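# Stack one keg upright and centred on another

## Task

Using the six arms, set one keg standing upright, centred on top of the other keg, so that it stays there by itself with no robot supporting it; then open the grippers and withdraw every arm from the kegs.

## Robot and tools

Robots: six identical i2rt Big YAM arms named arm1 to arm6. Each has six revolute joints, a two-finger gripper and a wrist camera. A fixed room camera, cam_high, also watches the scene. Bases in the shared scene frame, in metres, with heading in degrees measured counter-clockwise from +x: arm1 (+0.42, +0.46, +0.77) heading -99; arm2 (+0.01, +0.47, +0.61) heading -82; arm3 (-0.44, +0.52, +0.66) heading -101; arm4 (-0.59, -0.23, +0.59) heading +57; arm5 (+0.02, -0.46, +0.74) heading +81; arm6 (+0.46, -0.52, +0.70) heading +103. Arms 1 to 3 sit on the +y side facing roughly -y. Arms 4 to 6 sit on the -y side facing roughly +y. The hand reaches up to about 1.0 m from the joint1 axis.

Frames: the scene frame has its origin on the floor with +z up. The hand point lies midway between the fingertips. The hand's z axis runs along the fingers, and the fingers open and close along its y axis. No line reports base poses; hand poses are computed from the true base pose and the URDF.

execute_actions(actions, cameras): actions is a list holding at most one action. An empty list only returns the state and images. The action is an object keyed by arm name. Each arm takes {"joints": {...}}, which maps joint names to absolute targets. These are not offsets. Leave out any joint you don't want to command. All arms start together and may finish at different times, and no action runs longer than 15 s. Units and ranges:
- joint1_rad: -2.879 to 2.879. This is the base yaw. Positive turns counter-clockwise seen from above, and 0 points the arm along its base heading.
- joint2_rad: 0 to 3.141. This is the shoulder. At 0 the upper arm lies roughly level, pointing back; increasing it lifts the arm and then swings it forward.
- joint3_rad: 0 to 3.019. This is the elbow. At 0 it is fully folded, and increasing it opens it.
- joint4_rad: -1.692 to 1.57. This is hand pitch; positive tilts the fingers up.
- joint5_rad: -1.57 to 1.57. This is sideways hand swing; positive goes to the arm's right.
- joint6_rad: -2.094 to 2.094. This is hand roll; positive is clockwise viewed from behind the hand.
- gripper_m: 0 to 0.093. This is the fingertip gap in metres, and each pad grips with at most about 50 to 62 N.
A target counts as reached within ±0.045, 0.14, 0.09, 0.055, 0.03, 0.035 rad for joints 1 to 6, and ±0.003 m for the gripper. Joints move at different speeds, so the hand can sweep a wide path between postures. A target only slightly different from the current reading may produce no motion. An unknown key or an out-of-range value rejects the whole call, and nothing moves. cameras lists which images to return: arm1_cam_wrist to arm6_cam_wrist, cam_high, or "all". Omitting it or passing null also returns all, and [] returns none. Images are taken at the end of the call, and the "pictures" line gives their order.

wait(seconds): 0 to 10 s. It commands nothing, lets the scene run, then returns state and images.
zoom_image(camera, region): region is [x0, y0, x1, y1] in pixels, with the origin at the top-left, spanning at most 504x504. It works only on full images from the latest result. Wrist cameras are fisheye and cam_high is pinhole; all images are 504x504.
read_manual(section): returns licence texts only.
finished_scene(scene): scene is 1 or 2. It ends the scene irreversibly and reports success, and the next scene's task then appears. Call it only once the stack holds by itself. If you reply without a tool call, every remaining scene ends.

Result lines: joint_status tells how each commanded joint of the last accepted action ended:
- off_target: the joint stopped short and may still be pushing.
- contact_stop or time_out: the joint now holds where it stopped. After time_out, though, a joint may keep a target within 0.375, 0.375, 0.113, 0.225, 0.075, 0.3 rad (joints 1 to 6) and keep pushing; on_its_own lists these.
- not_followed: a self- and arm-collision check refused that arm's joint targets, usually with a "cause:" line. The gripper command still runs. Refused targets may be retried with later actions until you send ones that pass.
on_its_own covers joints this call did not command; "held at" is the held target, not the actual position. A joint you leave out may still be driving toward an old target. To relieve a pushing joint, command its reported position. Joints holding a load sag when released. If a stop is reported, the rest of that reply's motion, wait and finished_scene calls are skipped.

Hazards: two robots pressing hard together fails the task and ends the run, and hard impacts may as well. The collision check ignores fingers, gripper housings and wrist cameras between arms, and it can react too late. Nothing reports arm-to-arm contact, so watch the images. Contact between an object and an arm is fine. The arms do not stop on contact and can push forcefully. Sustained pushing or holding heats motors. MOTOR HOT appears from 85 °C. At 100 °C an OVER-TEMPERATURE FAULT makes that arm go limp and drop until it cools, and its joints read limit_stop_at_motor_heat; resend those targets afterwards. Heat partly carries into the next scene. The simulation keeps running while you compose replies, with arms holding their last command, so long reasoning costs real time. When finished, open the grippers, back every arm away, and confirm in images that the upper keg is upright and centred.

Each tool is called after ">>>" as a command line: name --argument value for each argument, lists and objects as JSON in quotes; but a table of rows of numbers goes row by row, as --pt "numbers of a row", without its own name.

## Session

>>> execute_actions --actions '[]'

Scene clock: 0.00 s.
Motor temperatures (°C, as the motors report them): arm1=[25 26 27 26 25 28] | arm2=[25 25 25 26 26 28] | arm3=[27 25 28 28 27 26] | arm4=[26 27 25 24 28 25] | arm5=[27 27 25 28 28 28] | arm6=[27 25 25 25 25 24]
arm1.joint_positions: joint1_rad=+0.363 joint2_rad=+0.576 joint3_rad=+1.366 joint4_rad=-1.350 joint5_rad=+0.101 joint6_rad=-0.414 gripper_m=+0.095
arm1.joint_status: not commanded
arm1.hand: x=+0.4428 y=+0.2359 z=+1.3033 quat_wxyz=(-0.268, -0.427, -0.767, +0.398) (m; scene frame)
arm2.joint_positions: joint1_rad=-0.248 joint2_rad=+0.614 joint3_rad=+1.477 joint4_rad=-1.460 joint5_rad=-0.163 joint6_rad=+0.316 gripper_m=+0.095
arm2.joint_status: not commanded
arm2.hand: x=+0.0178 y=+0.2667 z=+1.1640 quat_wxyz=(-0.406, -0.719, -0.511, +0.239) (m; scene frame)
arm3.joint_positions: joint1_rad=+0.133 joint2_rad=+0.606 joint3_rad=+1.474 joint4_rad=-1.253 joint5_rad=+0.201 joint6_rad=+0.512 gripper_m=+0.094
arm3.joint_status: not commanded
arm3.hand: x=-0.4797 y=+0.2993 z=+1.2662 quat_wxyz=(-0.425, -0.749, -0.351, +0.368) (m; scene frame)
arm4.joint_positions: joint1_rad=-0.408 joint2_rad=+0.553 joint3_rad=+1.316 joint4_rad=-1.424 joint5_rad=-0.066 joint6_rad=-0.486 gripper_m=+0.095
arm4.joint_status: not commanded
arm4.hand: x=-0.4240 y=-0.1051 z=+1.0851 quat_wxyz=(-0.435, +0.473, -0.764, -0.051) (m; scene frame)
arm5.joint_positions: joint1_rad=+0.310 joint2_rad=+0.619 joint3_rad=+1.463 joint4_rad=-1.177 joint5_rad=+0.249 joint6_rad=+0.089 gripper_m=+0.095
arm5.joint_status: not commanded
arm5.hand: x=+0.0229 y=-0.2183 z=+1.3486 quat_wxyz=(-0.436, +0.542, -0.606, -0.386) (m; scene frame)
arm6.joint_positions: joint1_rad=-0.090 joint2_rad=+0.546 joint3_rad=+1.330 joint4_rad=-1.526 joint5_rad=-0.209 joint6_rad=+0.490 gripper_m=+0.095
arm6.joint_status: not commanded
arm6.hand: x=+0.4003 y=-0.3444 z=+1.1916 quat_wxyz=(-0.097, +0.555, -0.723, -0.401) (m; scene frame)
pictures: arm1_cam_wrist, arm2_cam_wrist, arm3_cam_wrist, arm4_cam_wrist, arm5_cam_wrist, arm6_cam_wrist, cam_high
Images, in order (width x height): arm1_cam_wrist 504x504, arm2_cam_wrist 504x504, arm3_cam_wrist 504x504, arm4_cam_wrist 504x504, arm5_cam_wrist 504x504, arm6_cam_wrist 504x504, cam_high 504x504.

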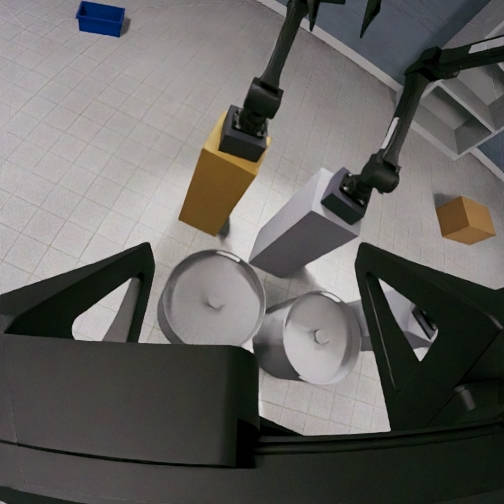

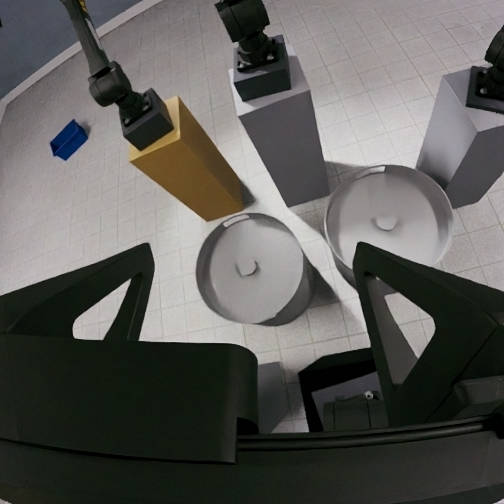

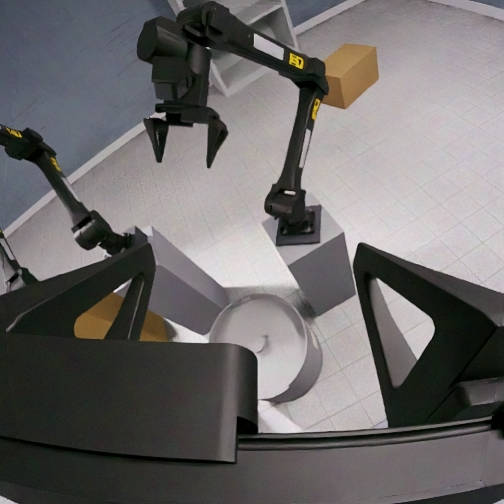

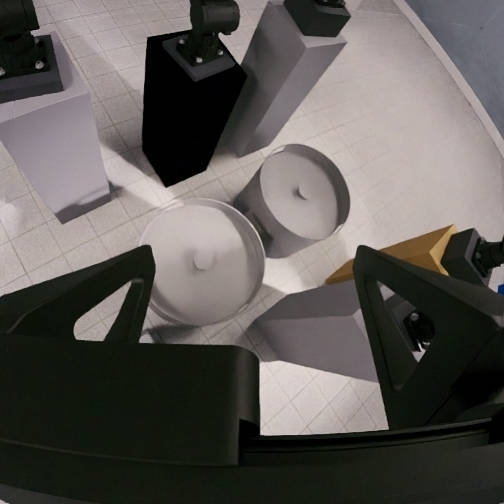

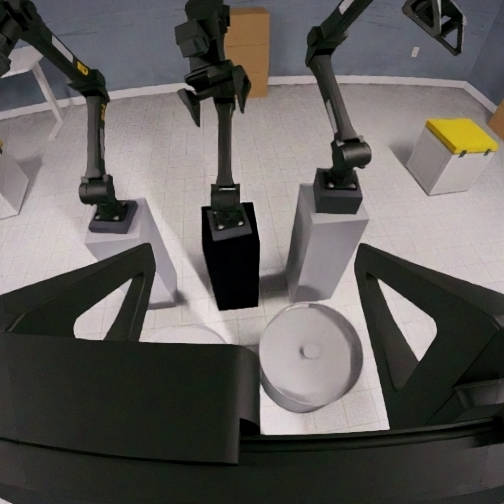

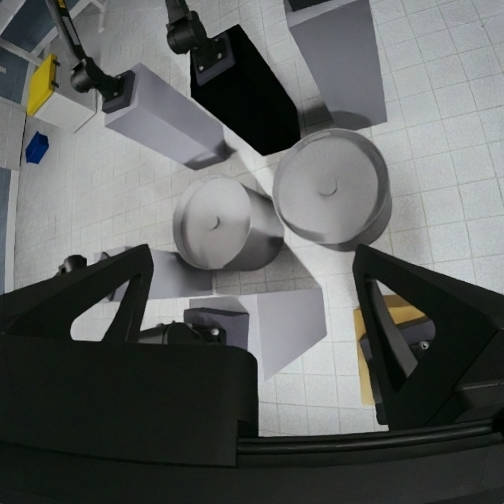

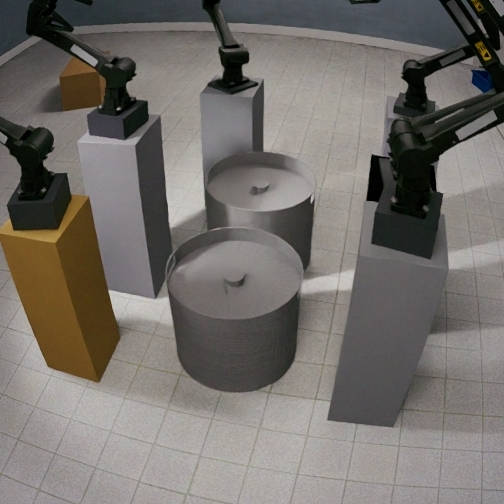

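>>> zoom_image --camera "cam_high" --region '[140, 130, 360, 400]'

>>> zoom_image --camera "arm2_cam_wrist" --region '[180, 130, 480, 350]'

Region (140, 130, 360, 400) of cam_high's 504x504 image, scaled by 1.867, with more detail than that image has; it fills the left 411 columns of this view, and the rest is white.

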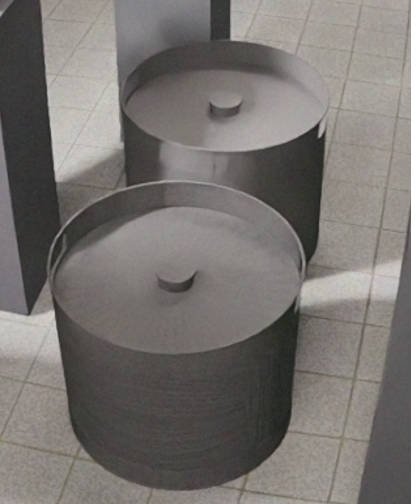

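Region (180, 130, 480, 350) of arm2_cam_wrist's 504x504 image, scaled by 1.680, with more detail than that image has; it fills the top 370 rows of this view, and the rest is white.

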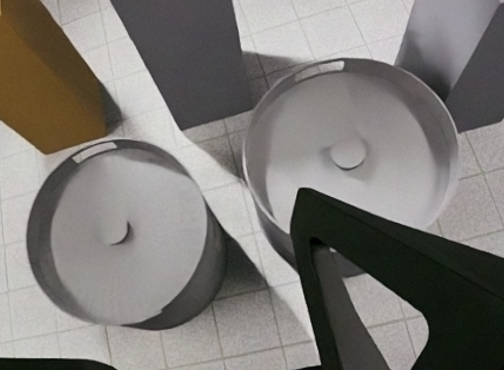

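>>> execute_actions --actions '[{"arm1":{"joints":{"joint1_rad":-0.197,"joint4_rad":-1.5,"joint5_rad":0,"joint6_rad":0}},"arm6":{"joints":{"joint1_rad":0.157,"joint4_rad":-1.5,"joint5_rad":0,"joint6_rad":0}},"arm5":{"joints":{"joint1_rad":-0.307,"joint4_rad":-1.5,"joint5_rad":0,"joint6_rad":0}},"arm2":{"joints":{"joint1_rad":-0.56,"joint4_rad":-1.5,"joint5_rad":0,"joint6_rad":0}},"arm3":{"joints":{"joint1_rad":0.4,"joint4_rad":-1.5,"joint5_rad":0,"joint6_rad":0}},"arm4":{"joints":{"joint1_rad":-0.462,"joint4_rad":-1.5,"joint5_rad":0,"joint6_rad":0}}}]'

Scene clock: 3.30 s.
Motor temperatures (°C, as the motors report them): arm1=[25 26 28 26 25 28] | arm2=[25 25 26 26 26 28] | arm3=[27 25 28 28 27 26] | arm4=[26 27 25 24 28 25] | arm5=[27 27 25 28 29 28] | arm6=[27 25 26 25 25 24]
arm1.joint_positions: joint1_rad=-0.184 joint2_rad=+0.576 joint3_rad=+1.366 joint4_rad=-1.487 joint5_rad=+0.003 joint6_rad=-0.009 gripper_m=+0.095
arm1.joint_status: all done
arm1.hand: x=+0.3488 y=+0.2666 z=+1.2756 quat_wxyz=(-0.237, -0.742, -0.525, +0.343) (m; scene frame)
arm2.joint_positions: joint1_rad=-0.553 joint2_rad=+0.614 joint3_rad=+1.477 joint4_rad=-1.492 joint5_rad=-0.002 joint6_rad=+0.011 gripper_m=+0.095
arm2.joint_status: all done
arm2.hand: x=-0.0676 y=+0.2877 z=+1.1567 quat_wxyz=(-0.250, -0.747, -0.485, +0.379) (m; scene frame)
arm3.joint_positions: joint1_rad=+0.392 joint2_rad=+0.606 joint3_rad=+1.474 joint4_rad=-1.483 joint5_rad=+0.004 joint6_rad=+0.016 gripper_m=+0.094
arm3.joint_status: all done
arm3.hand: x=-0.3947 y=+0.3249 z=+1.2146 quat_wxyz=(-0.353, -0.566, -0.686, +0.291) (m; scene frame)
arm4.joint_positions: joint1_rad=-0.456 joint2_rad=+0.553 joint3_rad=+1.316 joint4_rad=-1.493 joint5_rad=-0.003 joint6_rad=-0.016 gripper_m=+0.095
arm4.joint_status: all done
arm4.hand: x=-0.4220 y=-0.1279 z=+1.0718 quat_wxyz=(-0.392, +0.252, -0.878, -0.106) (m; scene frame)
arm5.joint_positions: joint1_rad=-0.296 joint2_rad=+0.619 joint3_rad=+1.463 joint4_rad=-1.489 joint5_rad=+0.004 joint6_rad=+0.010 gripper_m=+0.095
arm5.joint_status: all done
arm5.hand: x=+0.1067 y=-0.2748 z=+1.2803 quat_wxyz=(-0.380, +0.471, -0.762, -0.232) (m; scene frame)
arm6.joint_positions: joint1_rad=+0.150 joint2_rad=+0.546 joint3_rad=+1.330 joint4_rad=-1.522 joint5_rad=-0.003 joint6_rad=+0.012 gripper_m=+0.095
arm6.joint_status: all done
arm6.hand: x=+0.3917 y=-0.3476 z=+1.1898 quat_wxyz=(-0.225, +0.753, -0.518, -0.337) (m; scene frame)
pictures: arm1_cam_wrist, arm2_cam_wrist, arm3_cam_wrist, arm4_cam_wrist, arm5_cam_wrist, arm6_cam_wrist, cam_high
Images, in order (width x height): arm1_cam_wrist 504x504, arm2_cam_wrist 504x504, arm3_cam_wrist 504x504, arm4_cam_wrist 504x504, arm5_cam_wrist 504x504, arm6_cam_wrist 504x504, cam_high 504x504.

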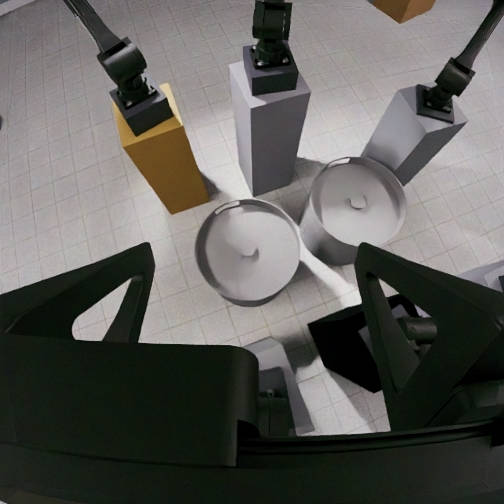

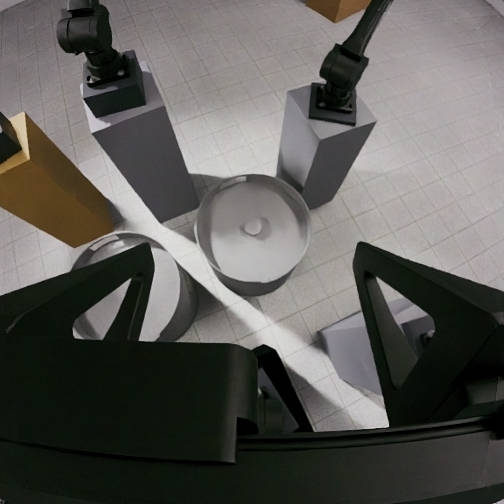

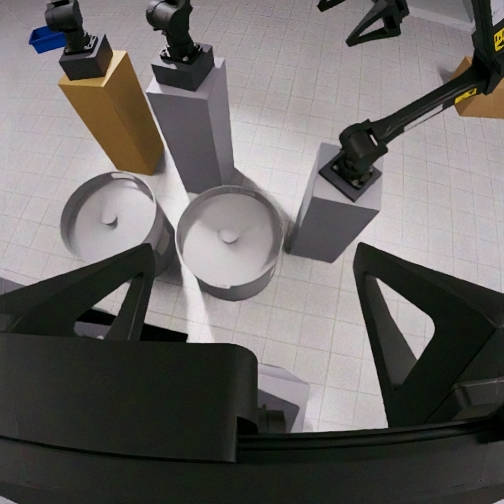

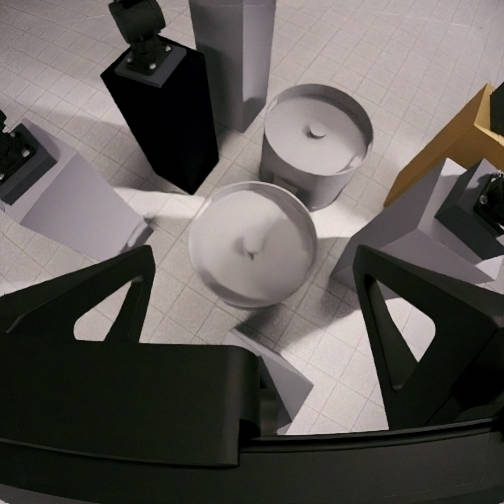

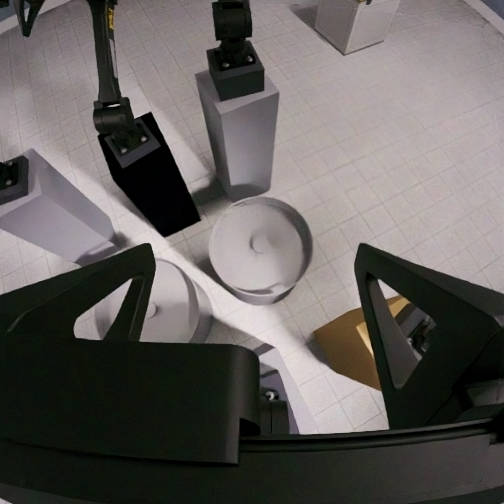

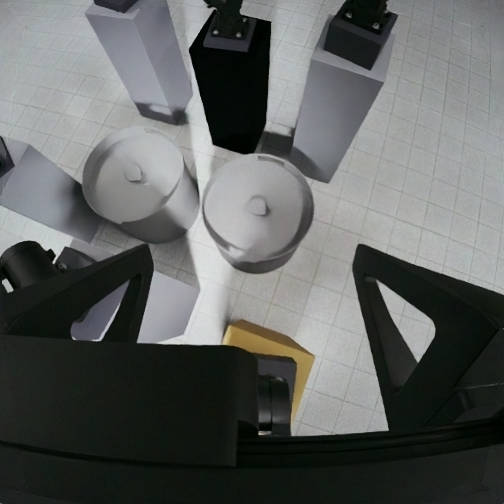

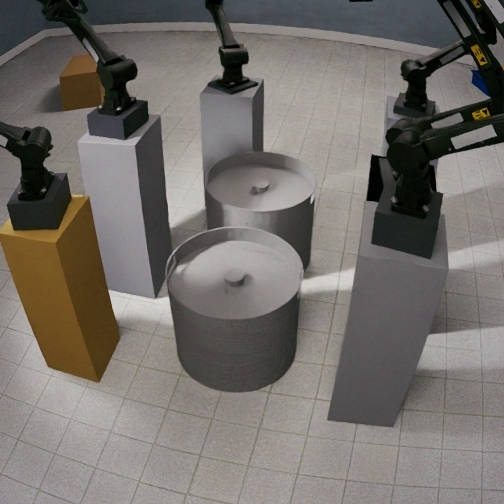

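>>> execute_actions --actions '[{"arm1":{"joints":{"joint1_rad":0.7}},"arm6":{"joints":{"joint1_rad":-0.8}},"arm3":{"joints":{"joint1_rad":-0.5}},"arm4":{"joints":{"joint1_rad":0.9}},"arm5":{"joints":{"joint1_rad":-0.677,"joint2_rad":1.3,"joint3_rad":0.976,"joint4_rad":-1.0,"joint6_rad":0.475}},"arm2":{"joints":{"joint1_rad":0.485,"joint2_rad":1.2,"joint3_rad":0.698,"joint4_rad":-0.9,"joint6_rad":1.934}}}]' --cameras '[]'

>>> execute_actions --actions '[{"arm5":{"joints":{"joint2_rad":2.428,"joint4_rad":-0.119}},"arm2":{"joints":{"joint2_rad":2.001,"joint4_rad":-0.268}}}]' --cameras '["arm2_cam_wrist","arm5_cam_wrist","cam_high"]'

Scene clock: 7.50 s.
Motor temperatures (°C, as the motors report them): arm1=[25 26 29 26 25 28] | arm2=[25 25 26 26 26 28] | arm3=[27 25 29 28 27 26] | arm4=[26 27 26 24 28 25] | arm5=[27 27 26 28 29 28] | arm6=[27 25 27 25 25 24]
arm1.joint_positions: joint1_rad=+0.687 joint2_rad=+0.576 joint3_rad=+1.366 joint4_rad=-1.487 joint5_rad=+0.002 joint6_rad=-0.007 gripper_m=+0.095
arm1.joint_status: all done
arm1.hand: x=+0.5161 y=+0.2808 z=+1.2767 quat_wxyz=(-0.365, -0.453, -0.787, +0.207) (m; scene frame)
arm2.joint_positions: joint1_rad=+0.481 joint2_rad=+1.210 joint3_rad=+0.693 joint4_rad=-0.913 joint5_rad=-0.002 joint6_rad=+1.923 gripper_m=+0.095
arm2.joint_status: all done
arm2.hand: x=+0.1956 y=+0.2113 z=+0.6825 quat_wxyz=(-0.061, -0.988, -0.135, -0.032) (m; scene frame)
arm3.joint_positions: joint1_rad=-0.492 joint2_rad=+0.606 joint3_rad=+1.474 joint4_rad=-1.483 joint5_rad=+0.002 joint6_rad=+0.014 gripper_m=+0.094
arm3.joint_status: all done
arm3.hand: x=-0.5578 y=+0.3653 z=+1.2167 quat_wxyz=(-0.197, -0.802, -0.378, +0.418) (m; scene frame)
arm4.joint_positions: joint1_rad=+0.894 joint2_rad=+0.553 joint3_rad=+1.316 joint4_rad=-1.493 joint5_rad=+0.000 joint6_rad=-0.014 gripper_m=+0.095
arm4.joint_status: all done
arm4.hand: x=-0.6492 y=-0.0434 z=+1.0722 quat_wxyz=(-0.239, +0.744, -0.530, -0.329) (m; scene frame)
arm5.joint_positions: joint1_rad=-0.673 joint2_rad=+1.309 joint3_rad=+0.950 joint4_rad=-1.016 joint5_rad=+0.001 joint6_rad=+0.465 gripper_m=+0.095
arm5.joint_status: all done
arm5.hand: x=+0.3117 y=-0.1941 z=+0.8766 quat_wxyz=(-0.084, +0.136, -0.986, -0.051) (m; scene frame)
arm6.joint_positions: joint1_rad=-0.793 joint2_rad=+0.546 joint3_rad=+1.330 joint4_rad=-1.522 joint5_rad=-0.001 joint6_rad=+0.010 gripper_m=+0.095
arm6.joint_status: all done
arm6.hand: x=+0.5599 y=-0.3637 z=+1.1897 quat_wxyz=(-0.354, +0.436, -0.804, -0.197) (m; scene frame)
pictures: none
No camera images: the call's "cameras" was empty. Leave "cameras" out to get every camera's image.

Scene clock: 9.23 s.
Motor temperatures (°C, as the motors report them): arm1=[25 26 29 26 25 28] | arm2=[25 25 26 26 26 28] | arm3=[27 25 29 28 27 26] | arm4=[26 27 26 24 28 25] | arm5=[27 28 26 28 29 28] | arm6=[27 25 27 25 25 24]
arm1.joint_positions: joint1_rad=+0.687 joint2_rad=+0.576 joint3_rad=+1.366 joint4_rad=-1.487 joint5_rad=+0.002 joint6_rad=-0.007 gripper_m=+0.095
arm1.joint_status: not commanded
arm1.hand: x=+0.5161 y=+0.2808 z=+1.2767 quat_wxyz=(-0.365, -0.453, -0.787, +0.207) (m; scene frame)
arm2.joint_positions: joint1_rad=+0.481 joint2_rad=+2.005 joint3_rad=+0.693 joint4_rad=-0.279 joint5_rad=-0.002 joint6_rad=+1.923 gripper_m=+0.095
arm2.joint_status: all done
arm2.hand: x=+0.2047 y=+0.1974 z=+0.4363 quat_wxyz=(+0.010, -0.991, -0.134, +0.006) (m; scene frame)
arm3.joint_positions: joint1_rad=-0.492 joint2_rad=+0.606 joint3_rad=+1.474 joint4_rad=-1.483 joint5_rad=+0.002 joint6_rad=+0.014 gripper_m=+0.094
arm3.joint_status: not commanded
arm3.hand: x=-0.5578 y=+0.3653 z=+1.2167 quat_wxyz=(-0.197, -0.802, -0.378, +0.418) (m; scene frame)
arm4.joint_positions: joint1_rad=+0.894 joint2_rad=+0.553 joint3_rad=+1.316 joint4_rad=-1.493 joint5_rad=+0.000 joint6_rad=-0.014 gripper_m=+0.095
arm4.joint_status: not commanded
arm4.hand: x=-0.6492 y=-0.0434 z=+1.0722 quat_wxyz=(-0.239, +0.744, -0.530, -0.329) (m; scene frame)
arm5.joint_positions: joint1_rad=-0.673 joint2_rad=+2.440 joint3_rad=+0.965 joint4_rad=-0.131 joint5_rad=+0.001 joint6_rad=+0.465 gripper_m=+0.095
arm5.joint_status: all done
arm5.hand: x=+0.3060 y=-0.2049 z=+0.4353 quat_wxyz=(+0.011, +0.136, -0.991, +0.014) (m; scene frame)
arm6.joint_positions: joint1_rad=-0.793 joint2_rad=+0.546 joint3_rad=+1.330 joint4_rad=-1.522 joint5_rad=-0.001 joint6_rad=+0.010 gripper_m=+0.095
arm6.joint_status: not commanded
arm6.hand: x=+0.5599 y=-0.3637 z=+1.1897 quat_wxyz=(-0.354, +0.436, -0.804, -0.197) (m; scene frame)
pictures: arm2_cam_wrist, arm5_cam_wrist, cam_high
Images, in order (width x height): arm2_cam_wrist 504x504, arm5_cam_wrist 504x504, cam_high 504x504.

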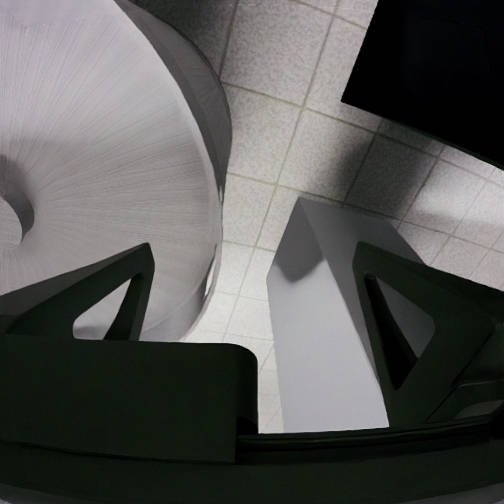

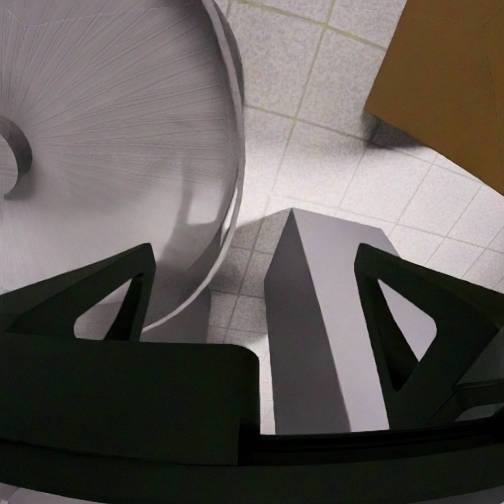

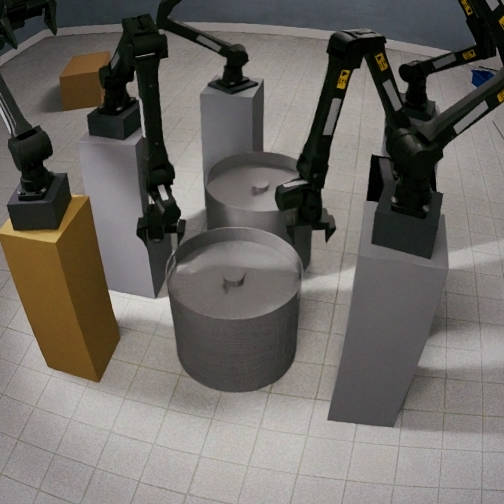

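>>> execute_actions --actions '[{"arm5":{"joints":{"joint1_rad":-0.685,"joint2_rad":2.67,"joint3_rad":1.17,"joint4_rad":-0.04}},"arm2":{"joints":{"joint1_rad":0.505,"joint2_rad":2.295,"joint3_rad":0.842,"joint4_rad":-0.093,"joint6_rad":1.96}}}]' --cameras '["arm2_cam_wrist","arm5_cam_wrist","cam_high"]'

Scene clock: 10.97 s.
Motor temperatures (°C, as the motors report them): arm1=[25 26 29 26 25 28] | arm2=[25 25 26 26 26 28] | arm3=[27 25 29 28 27 26] | arm4=[26 27 26 24 28 25] | arm5=[27 28 26 28 29 28] | arm6=[27 25 28 25 25 24]
arm1.joint_positions: joint1_rad=+0.687 joint2_rad=+0.576 joint3_rad=+1.366 joint4_rad=-1.487 joint5_rad=+0.002 joint6_rad=-0.007 gripper_m=+0.095
arm1.joint_status: not commanded
arm1.hand: x=+0.5161 y=+0.2808 z=+1.2767 quat_wxyz=(-0.365, -0.453, -0.787, +0.207) (m; scene frame)
arm2.joint_positions: joint1_rad=+0.497 joint2_rad=+2.309 joint3_rad=+0.837 joint4_rad=-0.100 joint5_rad=-0.002 joint6_rad=+1.949 gripper_m=+0.095
arm2.joint_status: all done
arm2.hand: x=+0.2260 y=+0.1779 z=+0.3446 quat_wxyz=(+0.002, -0.992, -0.130, +0.001) (m; scene frame)
arm3.joint_positions: joint1_rad=-0.492 joint2_rad=+0.606 joint3_rad=+1.474 joint4_rad=-1.483 joint5_rad=+0.002 joint6_rad=+0.014 gripper_m=+0.094
arm3.joint_status: not commanded
arm3.hand: x=-0.5578 y=+0.3653 z=+1.2167 quat_wxyz=(-0.197, -0.802, -0.378, +0.418) (m; scene frame)
arm4.joint_positions: joint1_rad=+0.894 joint2_rad=+0.553 joint3_rad=+1.316 joint4_rad=-1.493 joint5_rad=+0.000 joint6_rad=-0.014 gripper_m=+0.095
arm4.joint_status: not commanded
arm4.hand: x=-0.6492 y=-0.0434 z=+1.0722 quat_wxyz=(-0.239, +0.744, -0.530, -0.329) (m; scene frame)
arm5.joint_positions: joint1_rad=-0.673 joint2_rad=+2.686 joint3_rad=+1.167 joint4_rad=-0.045 joint5_rad=+0.001 joint6_rad=+0.465 gripper_m=+0.095
arm5.joint_status: all done
arm5.hand: x=+0.3287 y=-0.1854 z=+0.3468 quat_wxyz=(-0.006, +0.136, -0.991, +0.002) (m; scene frame)
arm6.joint_positions: joint1_rad=-0.793 joint2_rad=+0.546 joint3_rad=+1.330 joint4_rad=-1.522 joint5_rad=-0.001 joint6_rad=+0.010 gripper_m=+0.095
arm6.joint_status: not commanded
arm6.hand: x=+0.5599 y=-0.3637 z=+1.1897 quat_wxyz=(-0.354, +0.436, -0.804, -0.197) (m; scene frame)
pictures: arm2_cam_wrist, arm5_cam_wrist, cam_high
Images, in order (width x height): arm2_cam_wrist 504x504, arm5_cam_wrist 504x504, cam_high 504x504.

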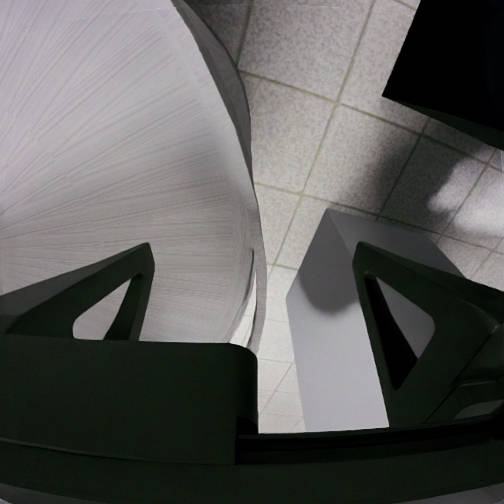

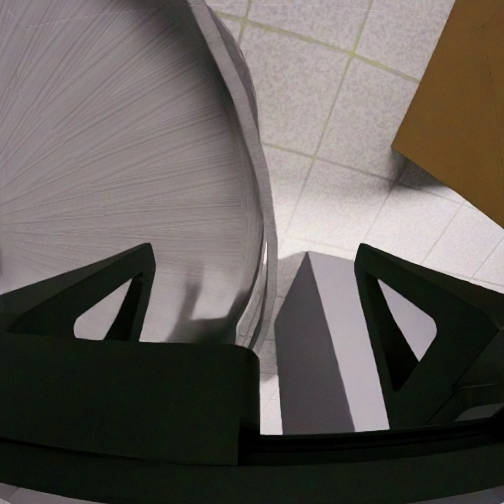

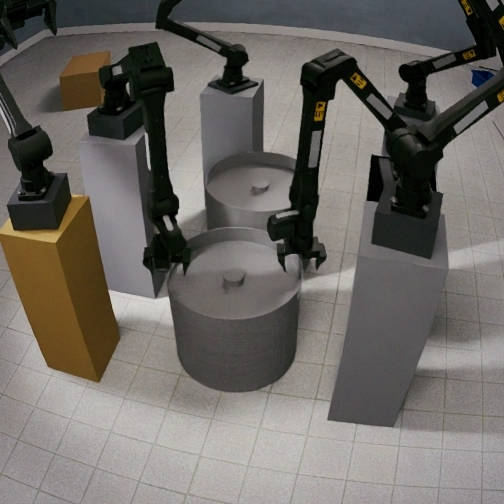

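>>> execute_actions --actions '[{"arm5":{"joints":{"joint2_rad":2.75,"joint3_rad":1.2,"joint4_rad":0.005,"gripper_m":0.04}},"arm2":{"joints":{"joint2_rad":2.39,"joint3_rad":0.87,"joint4_rad":-0.025,"gripper_m":0.04}}}]' --cameras '["arm2_cam_wrist","arm5_cam_wrist","cam_high"]'

>>> zoom_image --camera "cam_high" --region '[130, 200, 340, 320]'

Scene clock: 13.50 s.
Motor temperatures (°C, as the motors report them): arm1=[25 26 29 26 25 28] | arm2=[25 25 26 26 26 28] | arm3=[27 25 29 28 27 26] | arm4=[26 27 27 24 28 25] | arm5=[27 28 26 28 29 28] | arm6=[27 25 28 25 25 24]
arm1.joint_positions: joint1_rad=+0.687 joint2_rad=+0.576 joint3_rad=+1.366 joint4_rad=-1.487 joint5_rad=+0.002 joint6_rad=-0.007 gripper_m=+0.095
arm1.joint_status: not commanded
arm1.hand: x=+0.5161 y=+0.2808 z=+1.2767 quat_wxyz=(-0.365, -0.453, -0.787, +0.207) (m; scene frame)
arm2.joint_positions: joint1_rad=+0.498 joint2_rad=+2.396 joint3_rad=+0.868 joint4_rad=-0.036 joint5_rad=-0.003 joint6_rad=+1.950 gripper_m=+0.040
arm2.joint_status: all done
arm2.hand: x=+0.2262 y=+0.1778 z=+0.3160 quat_wxyz=(-0.002, -0.992, -0.130, -0.001) (m; scene frame)
arm3.joint_positions: joint1_rad=-0.492 joint2_rad=+0.606 joint3_rad=+1.474 joint4_rad=-1.483 joint5_rad=+0.002 joint6_rad=+0.014 gripper_m=+0.094
arm3.joint_status: not commanded
arm3.hand: x=-0.5578 y=+0.3653 z=+1.2167 quat_wxyz=(-0.197, -0.802, -0.378, +0.418) (m; scene frame)
arm4.joint_positions: joint1_rad=+0.894 joint2_rad=+0.553 joint3_rad=+1.316 joint4_rad=-1.493 joint5_rad=+0.000 joint6_rad=-0.014 gripper_m=+0.095
arm4.joint_status: not commanded
arm4.hand: x=-0.6492 y=-0.0434 z=+1.0722 quat_wxyz=(-0.239, +0.744, -0.530, -0.329) (m; scene frame)
arm5.joint_positions: joint1_rad=-0.673 joint2_rad=+2.755 joint3_rad=+1.202 joint4_rad=-0.005 joint5_rad=+0.001 joint6_rad=+0.465 gripper_m=+0.040
arm5.joint_status: all done
arm5.hand: x=+0.3254 y=-0.1886 z=+0.3209 quat_wxyz=(-0.009, +0.136, -0.991, +0.001) (m; scene frame)
arm6.joint_positions: joint1_rad=-0.793 joint2_rad=+0.546 joint3_rad=+1.330 joint4_rad=-1.522 joint5_rad=-0.001 joint6_rad=+0.010 gripper_m=+0.095
arm6.joint_status: not commanded
arm6.hand: x=+0.5599 y=-0.3637 z=+1.1897 quat_wxyz=(-0.354, +0.436, -0.804, -0.197) (m; scene frame)
pictures: arm2_cam_wrist, arm5_cam_wrist, cam_high
Images, in order (width x height): arm2_cam_wrist 504x504, arm5_cam_wrist 504x504, cam_high 504x504.

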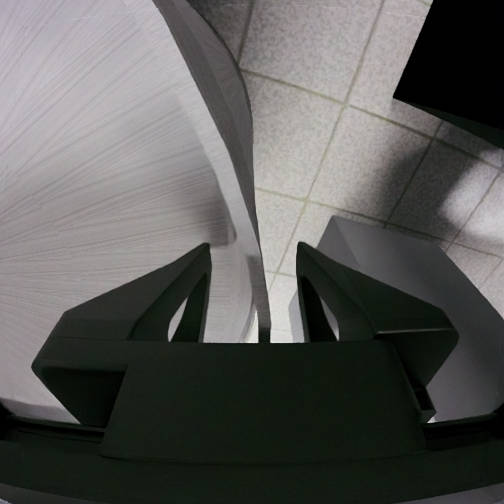

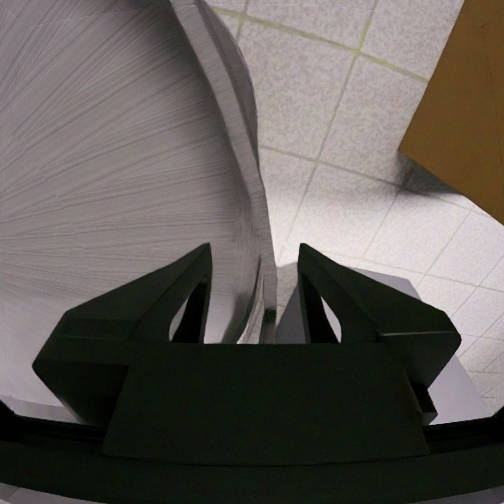

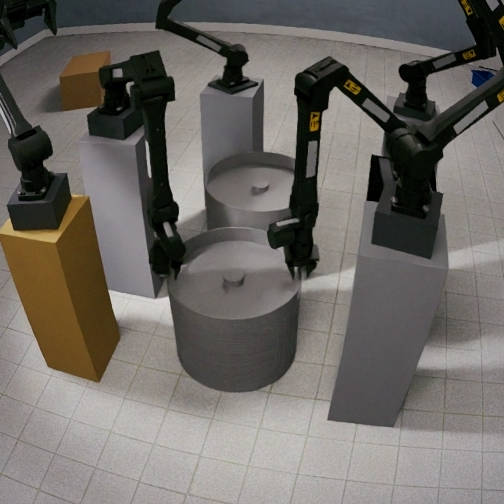

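Region (130, 200, 340, 320) of cam_high's 504x504 image, scaled by 2.400, with more detail than that image has; it fills the top 288 rows of this view, and the rest is white.

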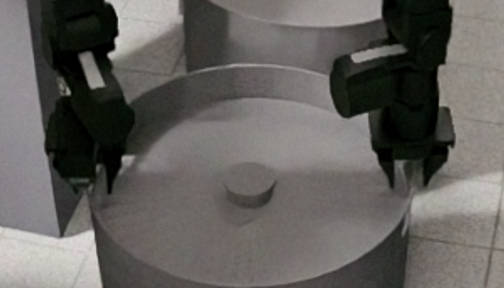

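>>> execute_actions --actions '[{"arm5":{"joints":{"gripper_m":0}},"arm2":{"joints":{"gripper_m":0}}}]' --cameras '[]'

>>> execute_actions --actions '[{"arm5":{"joints":{"joint2_rad":2.575,"joint3_rad":1.08,"joint4_rad":-0.068}},"arm2":{"joints":{"joint2_rad":2.2,"joint3_rad":0.792,"joint4_rad":-0.157}}}]' --cameras '["arm2_cam_wrist","arm5_cam_wrist","cam_high"]'

Scene clock: 14.50 s.
Motor temperatures (°C, as the motors report them): arm1=[25 26 29 26 25 28] | arm2=[25 25 26 26 26 28] | arm3=[27 25 29 28 27 26] | arm4=[26 27 27 24 28 25] | arm5=[27 28 26 28 29 28] | arm6=[27 25 28 25 25 24]
arm1.joint_positions: joint1_rad=+0.687 joint2_rad=+0.576 joint3_rad=+1.366 joint4_rad=-1.487 joint5_rad=+0.002 joint6_rad=-0.007 gripper_m=+0.095
arm1.joint_status: not commanded
arm1.hand: x=+0.5161 y=+0.2808 z=+1.2767 quat_wxyz=(-0.365, -0.453, -0.787, +0.207) (m; scene frame)
arm2.joint_positions: joint1_rad=+0.501 joint2_rad=+2.396 joint3_rad=+0.864 joint4_rad=-0.031 joint5_rad=+0.001 joint6_rad=+1.920 gripper_m=+0.002
arm2.joint_status: all done
arm2.hand: x=+0.2259 y=+0.1794 z=+0.3159 quat_wxyz=(-0.003, -0.989, -0.146, +0.001) (m; scene frame)
arm3.joint_positions: joint1_rad=-0.492 joint2_rad=+0.606 joint3_rad=+1.474 joint4_rad=-1.483 joint5_rad=+0.002 joint6_rad=+0.014 gripper_m=+0.094
arm3.joint_status: not commanded
arm3.hand: x=-0.5578 y=+0.3653 z=+1.2167 quat_wxyz=(-0.197, -0.802, -0.378, +0.418) (m; scene frame)
arm4.joint_positions: joint1_rad=+0.894 joint2_rad=+0.553 joint3_rad=+1.316 joint4_rad=-1.493 joint5_rad=+0.000 joint6_rad=-0.014 gripper_m=+0.095
arm4.joint_status: not commanded
arm4.hand: x=-0.6492 y=-0.0434 z=+1.0722 quat_wxyz=(-0.239, +0.744, -0.530, -0.329) (m; scene frame)
arm5.joint_positions: joint1_rad=-0.682 joint2_rad=+2.755 joint3_rad=+1.199 joint4_rad=-0.005 joint5_rad=+0.003 joint6_rad=+0.470 gripper_m=+0.002
arm5.joint_status: all done
arm5.hand: x=+0.3266 y=-0.1928 z=+0.3209 quat_wxyz=(-0.008, +0.129, -0.992, +0.002) (m; scene frame)
arm6.joint_positions: joint1_rad=-0.793 joint2_rad=+0.546 joint3_rad=+1.330 joint4_rad=-1.522 joint5_rad=-0.001 joint6_rad=+0.010 gripper_m=+0.095
arm6.joint_status: not commanded
arm6.hand: x=+0.5599 y=-0.3637 z=+1.1897 quat_wxyz=(-0.354, +0.436, -0.804, -0.197) (m; scene frame)
pictures: none
No camera images: the call's "cameras" was empty. Leave "cameras" out to get every camera's image.

Scene clock: 16.53 s.
Motor temperatures (°C, as the motors report them): arm1=[25 26 30 26 25 28] | arm2=[25 26 26 26 26 28] | arm3=[27 25 29 28 27 26] | arm4=[26 27 27 24 28 25] | arm5=[27 28 26 28 29 28] | arm6=[27 25 28 25 25 24]
arm1.joint_positions: joint1_rad=+0.687 joint2_rad=+0.576 joint3_rad=+1.366 joint4_rad=-1.487 joint5_rad=+0.002 joint6_rad=-0.007 gripper_m=+0.095
arm1.joint_status: not commanded
arm1.hand: x=+0.5161 y=+0.2808 z=+1.2767 quat_wxyz=(-0.365, -0.453, -0.787, +0.207) (m; scene frame)
arm2.joint_positions: joint1_rad=+0.495 joint2_rad=+2.370 joint3_rad=+0.860 joint4_rad=-0.069 joint5_rad=+0.007 joint6_rad=+1.945 gripper_m=+0.002
arm2.joint_status: joint2_rad time_out (moved -0.026 of -0.196); joint4_rad time_out (moved -0.038 of -0.126); the others done
arm2.on_its_own: joint2_rad reads +2.370 and still pushes toward +2.200 since a time_out; joint4_rad reads -0.069 and still pushes toward -0.157 since a time_out
arm2.hand: x=+0.2229 y=+0.1780 z=+0.3247 quat_wxyz=(+0.002, -0.991, -0.131, +0.007) (m; scene frame)
arm3.joint_positions: joint1_rad=-0.492 joint2_rad=+0.606 joint3_rad=+1.474 joint4_rad=-1.483 joint5_rad=+0.002 joint6_rad=+0.014 gripper_m=+0.094
arm3.joint_status: not commanded
arm3.hand: x=-0.5578 y=+0.3653 z=+1.2167 quat_wxyz=(-0.197, -0.802, -0.378, +0.418) (m; scene frame)
arm4.joint_positions: joint1_rad=+0.894 joint2_rad=+0.553 joint3_rad=+1.316 joint4_rad=-1.493 joint5_rad=+0.000 joint6_rad=-0.014 gripper_m=+0.095
arm4.joint_status: not commanded
arm4.hand: x=-0.6492 y=-0.0434 z=+1.0722 quat_wxyz=(-0.239, +0.744, -0.530, -0.329) (m; scene frame)
arm5.joint_positions: joint1_rad=-0.672 joint2_rad=+2.746 joint3_rad=+1.157 joint4_rad=-0.006 joint5_rad=-0.018 joint6_rad=+0.520 gripper_m=+0.002
arm5.joint_status: joint2_rad time_out (moved -0.009 of -0.180); joint4_rad time_out (moved +0.000 of -0.063); the others done
arm5.on_its_own: joint2_rad reads +2.746 and still pushes toward +2.575 since a time_out; joint4_rad reads -0.006 and still pushes toward -0.068 since a time_out
arm5.hand: x=+0.3056 y=-0.2015 z=+0.3241 quat_wxyz=(+0.012, +0.109, -0.994, +0.003) (m; scene frame)
arm6.joint_positions: joint1_rad=-0.793 joint2_rad=+0.546 joint3_rad=+1.330 joint4_rad=-1.522 joint5_rad=-0.001 joint6_rad=+0.010 gripper_m=+0.095
arm6.joint_status: not commanded
arm6.hand: x=+0.5599 y=-0.3637 z=+1.1897 quat_wxyz=(-0.354, +0.436, -0.804, -0.197) (m; scene frame)
pictures: arm2_cam_wrist, arm5_cam_wrist, cam_high
Images, in order (width x height): arm2_cam_wrist 504x504, arm5_cam_wrist 504x504, cam_high 504x504.

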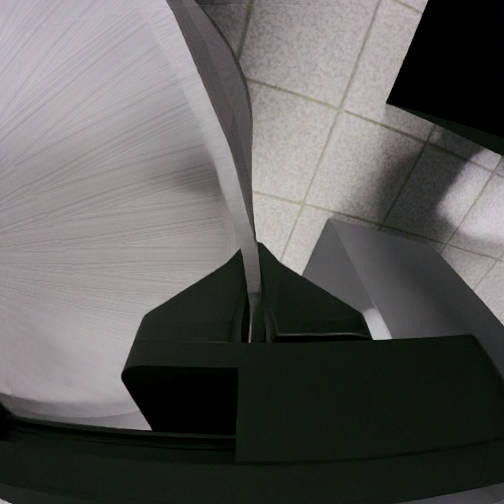

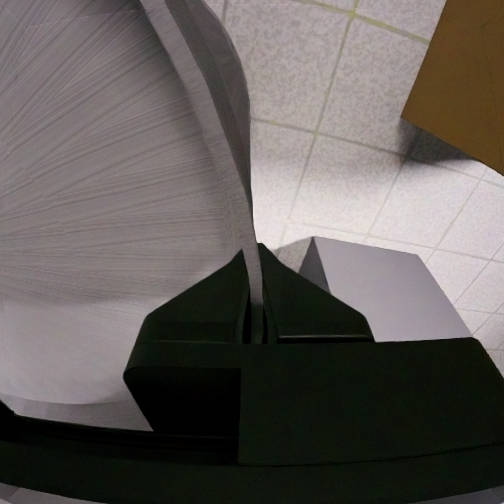

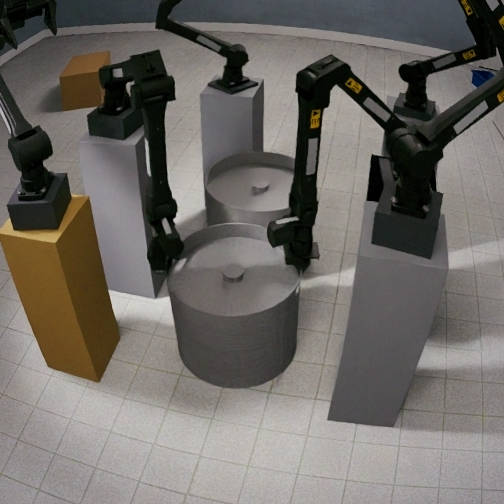

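>>> execute_actions --actions '[{"arm5":{"joints":{"joint2_rad":2.38,"joint3_rad":1.09,"joint4_rad":-0.068}},"arm2":{"joints":{"joint2_rad":2.03,"joint3_rad":0.81,"joint4_rad":-0.157}}}]' --cameras '["arm2_cam_wrist","arm5_cam_wrist","cam_high"]'

Scene clock: 19.23 s.
Motor temperatures (°C, as the motors report them): arm1=[25 26 30 26 25 28] | arm2=[25 26 26 26 26 28] | arm3=[27 25 29 28 27 26] | arm4=[26 27 27 24 28 25] | arm5=[27 29 26 28 29 28] | arm6=[27 25 29 25 25 24]
arm1.joint_positions: joint1_rad=+0.687 joint2_rad=+0.576 joint3_rad=+1.366 joint4_rad=-1.487 joint5_rad=+0.002 joint6_rad=-0.007 gripper_m=+0.095
arm1.joint_status: not commanded
arm1.hand: x=+0.5161 y=+0.2808 z=+1.2767 quat_wxyz=(-0.365, -0.453, -0.787, +0.207) (m; scene frame)
arm2.joint_positions: joint1_rad=+0.501 joint2_rad=+2.229 joint3_rad=+0.801 joint4_rad=-0.131 joint5_rad=+0.000 joint6_rad=+1.936 gripper_m=+0.002
arm2.joint_status: joint2_rad time_out (moved -0.140 of -0.340); the others done
arm2.on_its_own: joint2_rad reads +2.229 and still pushes toward +2.030 since a time_out
arm2.hand: x=+0.2271 y=+0.1783 z=+0.3703 quat_wxyz=(-0.005, -0.990, -0.139, -0.001) (m; scene frame)
arm3.joint_positions: joint1_rad=-0.492 joint2_rad=+0.606 joint3_rad=+1.474 joint4_rad=-1.483 joint5_rad=+0.002 joint6_rad=+0.014 gripper_m=+0.094
arm3.joint_status: not commanded
arm3.hand: x=-0.5578 y=+0.3653 z=+1.2167 quat_wxyz=(-0.197, -0.802, -0.378, +0.418) (m; scene frame)
arm4.joint_positions: joint1_rad=+0.894 joint2_rad=+0.553 joint3_rad=+1.316 joint4_rad=-1.493 joint5_rad=+0.000 joint6_rad=-0.014 gripper_m=+0.095
arm4.joint_status: not commanded
arm4.hand: x=-0.6492 y=-0.0434 z=+1.0722 quat_wxyz=(-0.239, +0.744, -0.530, -0.329) (m; scene frame)
arm5.joint_positions: joint1_rad=-0.675 joint2_rad=+2.612 joint3_rad=+1.090 joint4_rad=-0.060 joint5_rad=-0.009 joint6_rad=+0.504 gripper_m=+0.002
arm5.joint_status: joint2_rad time_out (moved -0.135 of -0.366); the others done
arm5.on_its_own: joint2_rad reads +2.612 and still pushes toward +2.380 since a time_out
arm5.hand: x=+0.3175 y=-0.1937 z=+0.3741 quat_wxyz=(+0.004, +0.116, -0.993, +0.003) (m; scene frame)
arm6.joint_positions: joint1_rad=-0.793 joint2_rad=+0.546 joint3_rad=+1.330 joint4_rad=-1.522 joint5_rad=-0.001 joint6_rad=+0.010 gripper_m=+0.095
arm6.joint_status: not commanded
arm6.hand: x=+0.5599 y=-0.3637 z=+1.1897 quat_wxyz=(-0.354, +0.436, -0.804, -0.197) (m; scene frame)
pictures: arm2_cam_wrist, arm5_cam_wrist, cam_high
Images, in order (width x height): arm2_cam_wrist 504x504, arm5_cam_wrist 504x504, cam_high 504x504.

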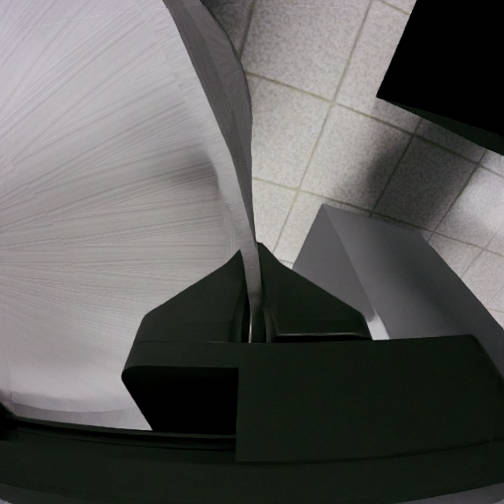

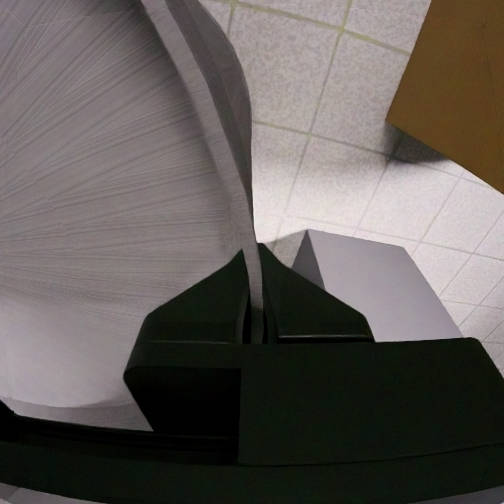

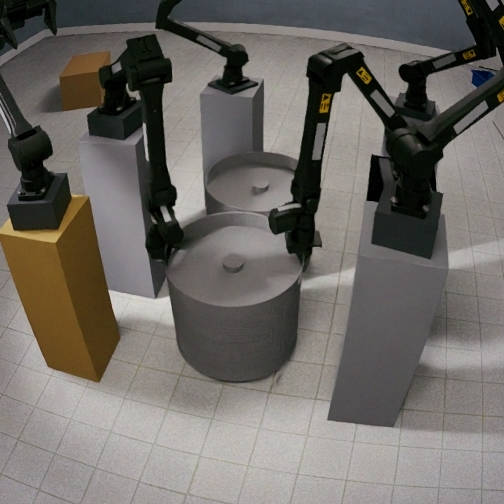

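>>> execute_actions --actions '[{"arm5":{"joints":{"joint2_rad":1.96,"joint3_rad":0.95,"joint4_rad":-0.29}},"arm2":{"joints":{"joint2_rad":1.58,"joint3_rad":0.83,"joint4_rad":-0.54}}}]' --cameras '["arm2_cam_wrist","cam_high"]'

Scene clock: 22.47 s.
Motor temperatures (°C, as the motors report them): arm1=[25 26 30 26 25 28] | arm2=[25 27 27 26 26 28] | arm3=[27 25 30 28 27 26] | arm4=[26 27 27 24 28 25] | arm5=[27 30 26 28 29 28] | arm6=[27 25 29 25 25 24]
arm1.joint_positions: joint1_rad=+0.687 joint2_rad=+0.576 joint3_rad=+1.366 joint4_rad=-1.487 joint5_rad=+0.002 joint6_rad=-0.007 gripper_m=+0.095
arm1.joint_status: not commanded
arm1.hand: x=+0.5161 y=+0.2808 z=+1.2767 quat_wxyz=(-0.365, -0.453, -0.787, +0.207) (m; scene frame)
arm2.joint_positions: joint1_rad=+0.508 joint2_rad=+1.761 joint3_rad=+0.738 joint4_rad=-0.521 joint5_rad=-0.003 joint6_rad=+1.939 gripper_m=+0.002
arm2.joint_status: joint2_rad time_out (moved -0.468 of -0.649); joint3_rad time_out (moved -0.063 of +0.029); the others done
arm2.on_its_own: joint2_rad reads +1.761 and still pushes toward +1.580 since a time_out; joint3_rad reads +0.738 and still pushes toward +0.830 since a time_out
arm2.hand: x=+0.2308 y=+0.1791 z=+0.5234 quat_wxyz=(-0.010, -0.990, -0.141, -0.006) (m; scene frame)
arm3.joint_positions: joint1_rad=-0.492 joint2_rad=+0.606 joint3_rad=+1.474 joint4_rad=-1.483 joint5_rad=+0.002 joint6_rad=+0.014 gripper_m=+0.094
arm3.joint_status: not commanded
arm3.hand: x=-0.5578 y=+0.3653 z=+1.2167 quat_wxyz=(-0.197, -0.802, -0.378, +0.418) (m; scene frame)
arm4.joint_positions: joint1_rad=+0.894 joint2_rad=+0.553 joint3_rad=+1.316 joint4_rad=-1.493 joint5_rad=+0.000 joint6_rad=-0.014 gripper_m=+0.095
arm4.joint_status: not commanded
arm4.hand: x=-0.6492 y=-0.0434 z=+1.0722 quat_wxyz=(-0.239, +0.744, -0.530, -0.329) (m; scene frame)
arm5.joint_positions: joint1_rad=-0.683 joint2_rad=+2.185 joint3_rad=+0.900 joint4_rad=-0.280 joint5_rad=-0.010 joint6_rad=+0.494 gripper_m=+0.002
arm5.joint_status: joint2_rad time_out (moved -0.426 of -0.652); the others done
arm5.on_its_own: joint2_rad reads +2.185 and still pushes toward +1.960 since a time_out
arm5.hand: x=+0.3224 y=-0.1913 z=+0.5266 quat_wxyz=(-0.002, +0.117, -0.993, -0.002) (m; scene frame)
arm6.joint_positions: joint1_rad=-0.793 joint2_rad=+0.546 joint3_rad=+1.330 joint4_rad=-1.522 joint5_rad=-0.001 joint6_rad=+0.010 gripper_m=+0.095
arm6.joint_status: not commanded
arm6.hand: x=+0.5599 y=-0.3637 z=+1.1897 quat_wxyz=(-0.354, +0.436, -0.804, -0.197) (m; scene frame)
pictures: arm2_cam_wrist, cam_high
Images, in order (width x height): arm2_cam_wrist 504x504, cam_high 504x504.

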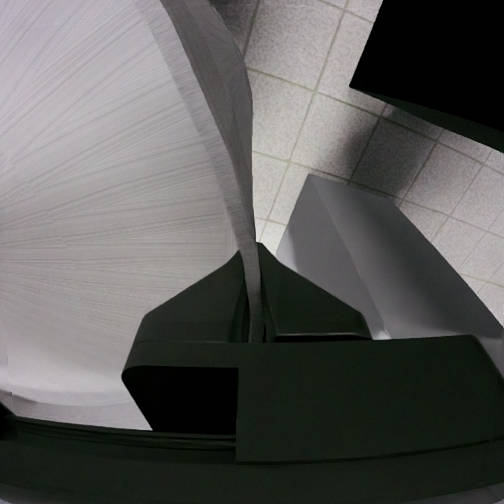

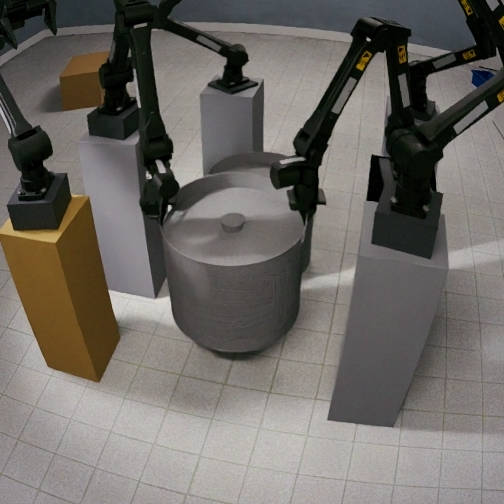

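>>> execute_actions --actions '[{"arm5":{"joints":{"joint2_rad":1.415,"joint3_rad":1.065,"joint4_rad":-0.86}},"arm2":{"joints":{"joint2_rad":1.155,"joint3_rad":1.17,"joint4_rad":-1.21}}}]' --cameras '["arm2_cam_wrist","cam_high"]'

Scene clock: 26.30 s.
Motor temperatures (°C, as the motors report them): arm1=[25 26 30 26 25 28] | arm2=[25 27 30 26 26 28] | arm3=[27 25 30 28 27 26] | arm4=[26 27 28 24 28 25] | arm5=[27 31 28 28 29 28] | arm6=[27 25 29 25 25 24]
arm1.joint_positions: joint1_rad=+0.687 joint2_rad=+0.576 joint3_rad=+1.366 joint4_rad=-1.487 joint5_rad=+0.002 joint6_rad=-0.007 gripper_m=+0.095
arm1.joint_status: not commanded
arm1.hand: x=+0.5161 y=+0.2808 z=+1.2767 quat_wxyz=(-0.365, -0.453, -0.787, +0.207) (m; scene frame)
arm2.joint_positions: joint1_rad=+0.504 joint2_rad=+1.320 joint3_rad=+0.925 joint4_rad=-1.152 joint5_rad=+0.008 joint6_rad=+1.933 gripper_m=+0.002
arm2.joint_status: joint2_rad time_out (moved -0.441 of -0.606); joint3_rad time_out (moved +0.188 of +0.432); joint4_rad time_out (moved -0.631 of -0.689)
arm2.on_its_own: joint2_rad reads +1.320 and still pushes toward +1.155 since a time_out; joint3_rad reads +0.925 and still pushes toward +1.051 since a time_out (your +1.170 is given up); joint4_rad reads -1.152 and still pushes toward -1.210 since a time_out
arm2.hand: x=+0.2208 y=+0.1877 z=+0.7273 quat_wxyz=(-0.012, -0.990, -0.141, -0.001) (m; scene frame)
arm3.joint_positions: joint1_rad=-0.492 joint2_rad=+0.606 joint3_rad=+1.474 joint4_rad=-1.483 joint5_rad=+0.002 joint6_rad=+0.014 gripper_m=+0.094
arm3.joint_status: not commanded
arm3.hand: x=-0.5578 y=+0.3653 z=+1.2167 quat_wxyz=(-0.197, -0.802, -0.378, +0.418) (m; scene frame)
arm4.joint_positions: joint1_rad=+0.894 joint2_rad=+0.553 joint3_rad=+1.316 joint4_rad=-1.493 joint5_rad=+0.000 joint6_rad=-0.014 gripper_m=+0.095
arm4.joint_status: not commanded
arm4.hand: x=-0.6492 y=-0.0434 z=+1.0722 quat_wxyz=(-0.239, +0.744, -0.530, -0.329) (m; scene frame)
arm5.joint_positions: joint1_rad=-0.671 joint2_rad=+1.650 joint3_rad=+0.914 joint4_rad=-0.841 joint5_rad=-0.023 joint6_rad=+0.508 gripper_m=+0.002
arm5.joint_status: joint2_rad time_out (moved -0.535 of -0.770); joint3_rad time_out (moved +0.015 of +0.165); the others done
arm5.on_its_own: joint2_rad reads +1.650 and still pushes toward +1.415 since a time_out; joint3_rad reads +0.914 and still pushes toward +1.039 since a time_out
arm5.hand: x=+0.3138 y=-0.1869 z=+0.7385 quat_wxyz=(+0.006, +0.116, -0.993, -0.004) (m; scene frame)
arm6.joint_positions: joint1_rad=-0.793 joint2_rad=+0.546 joint3_rad=+1.330 joint4_rad=-1.522 joint5_rad=-0.001 joint6_rad=+0.010 gripper_m=+0.095
arm6.joint_status: not commanded
arm6.hand: x=+0.5599 y=-0.3637 z=+1.1897 quat_wxyz=(-0.354, +0.436, -0.804, -0.197) (m; scene frame)
pictures: arm2_cam_wrist, cam_high
Images, in order (width x height): arm2_cam_wrist 504x504, cam_high 504x504.

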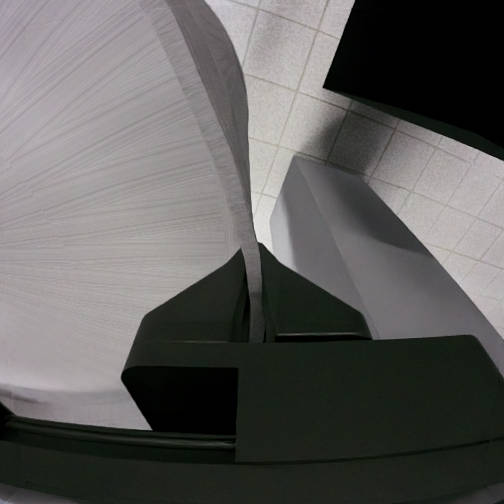

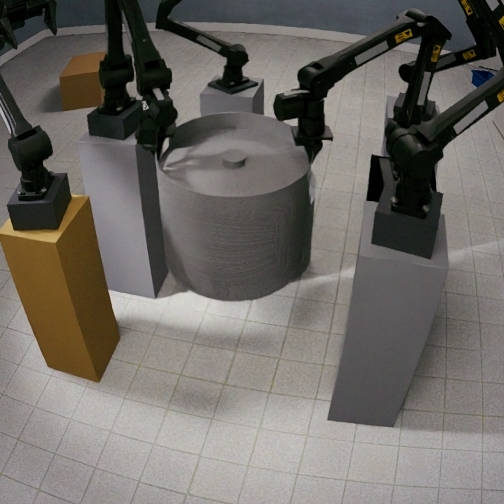

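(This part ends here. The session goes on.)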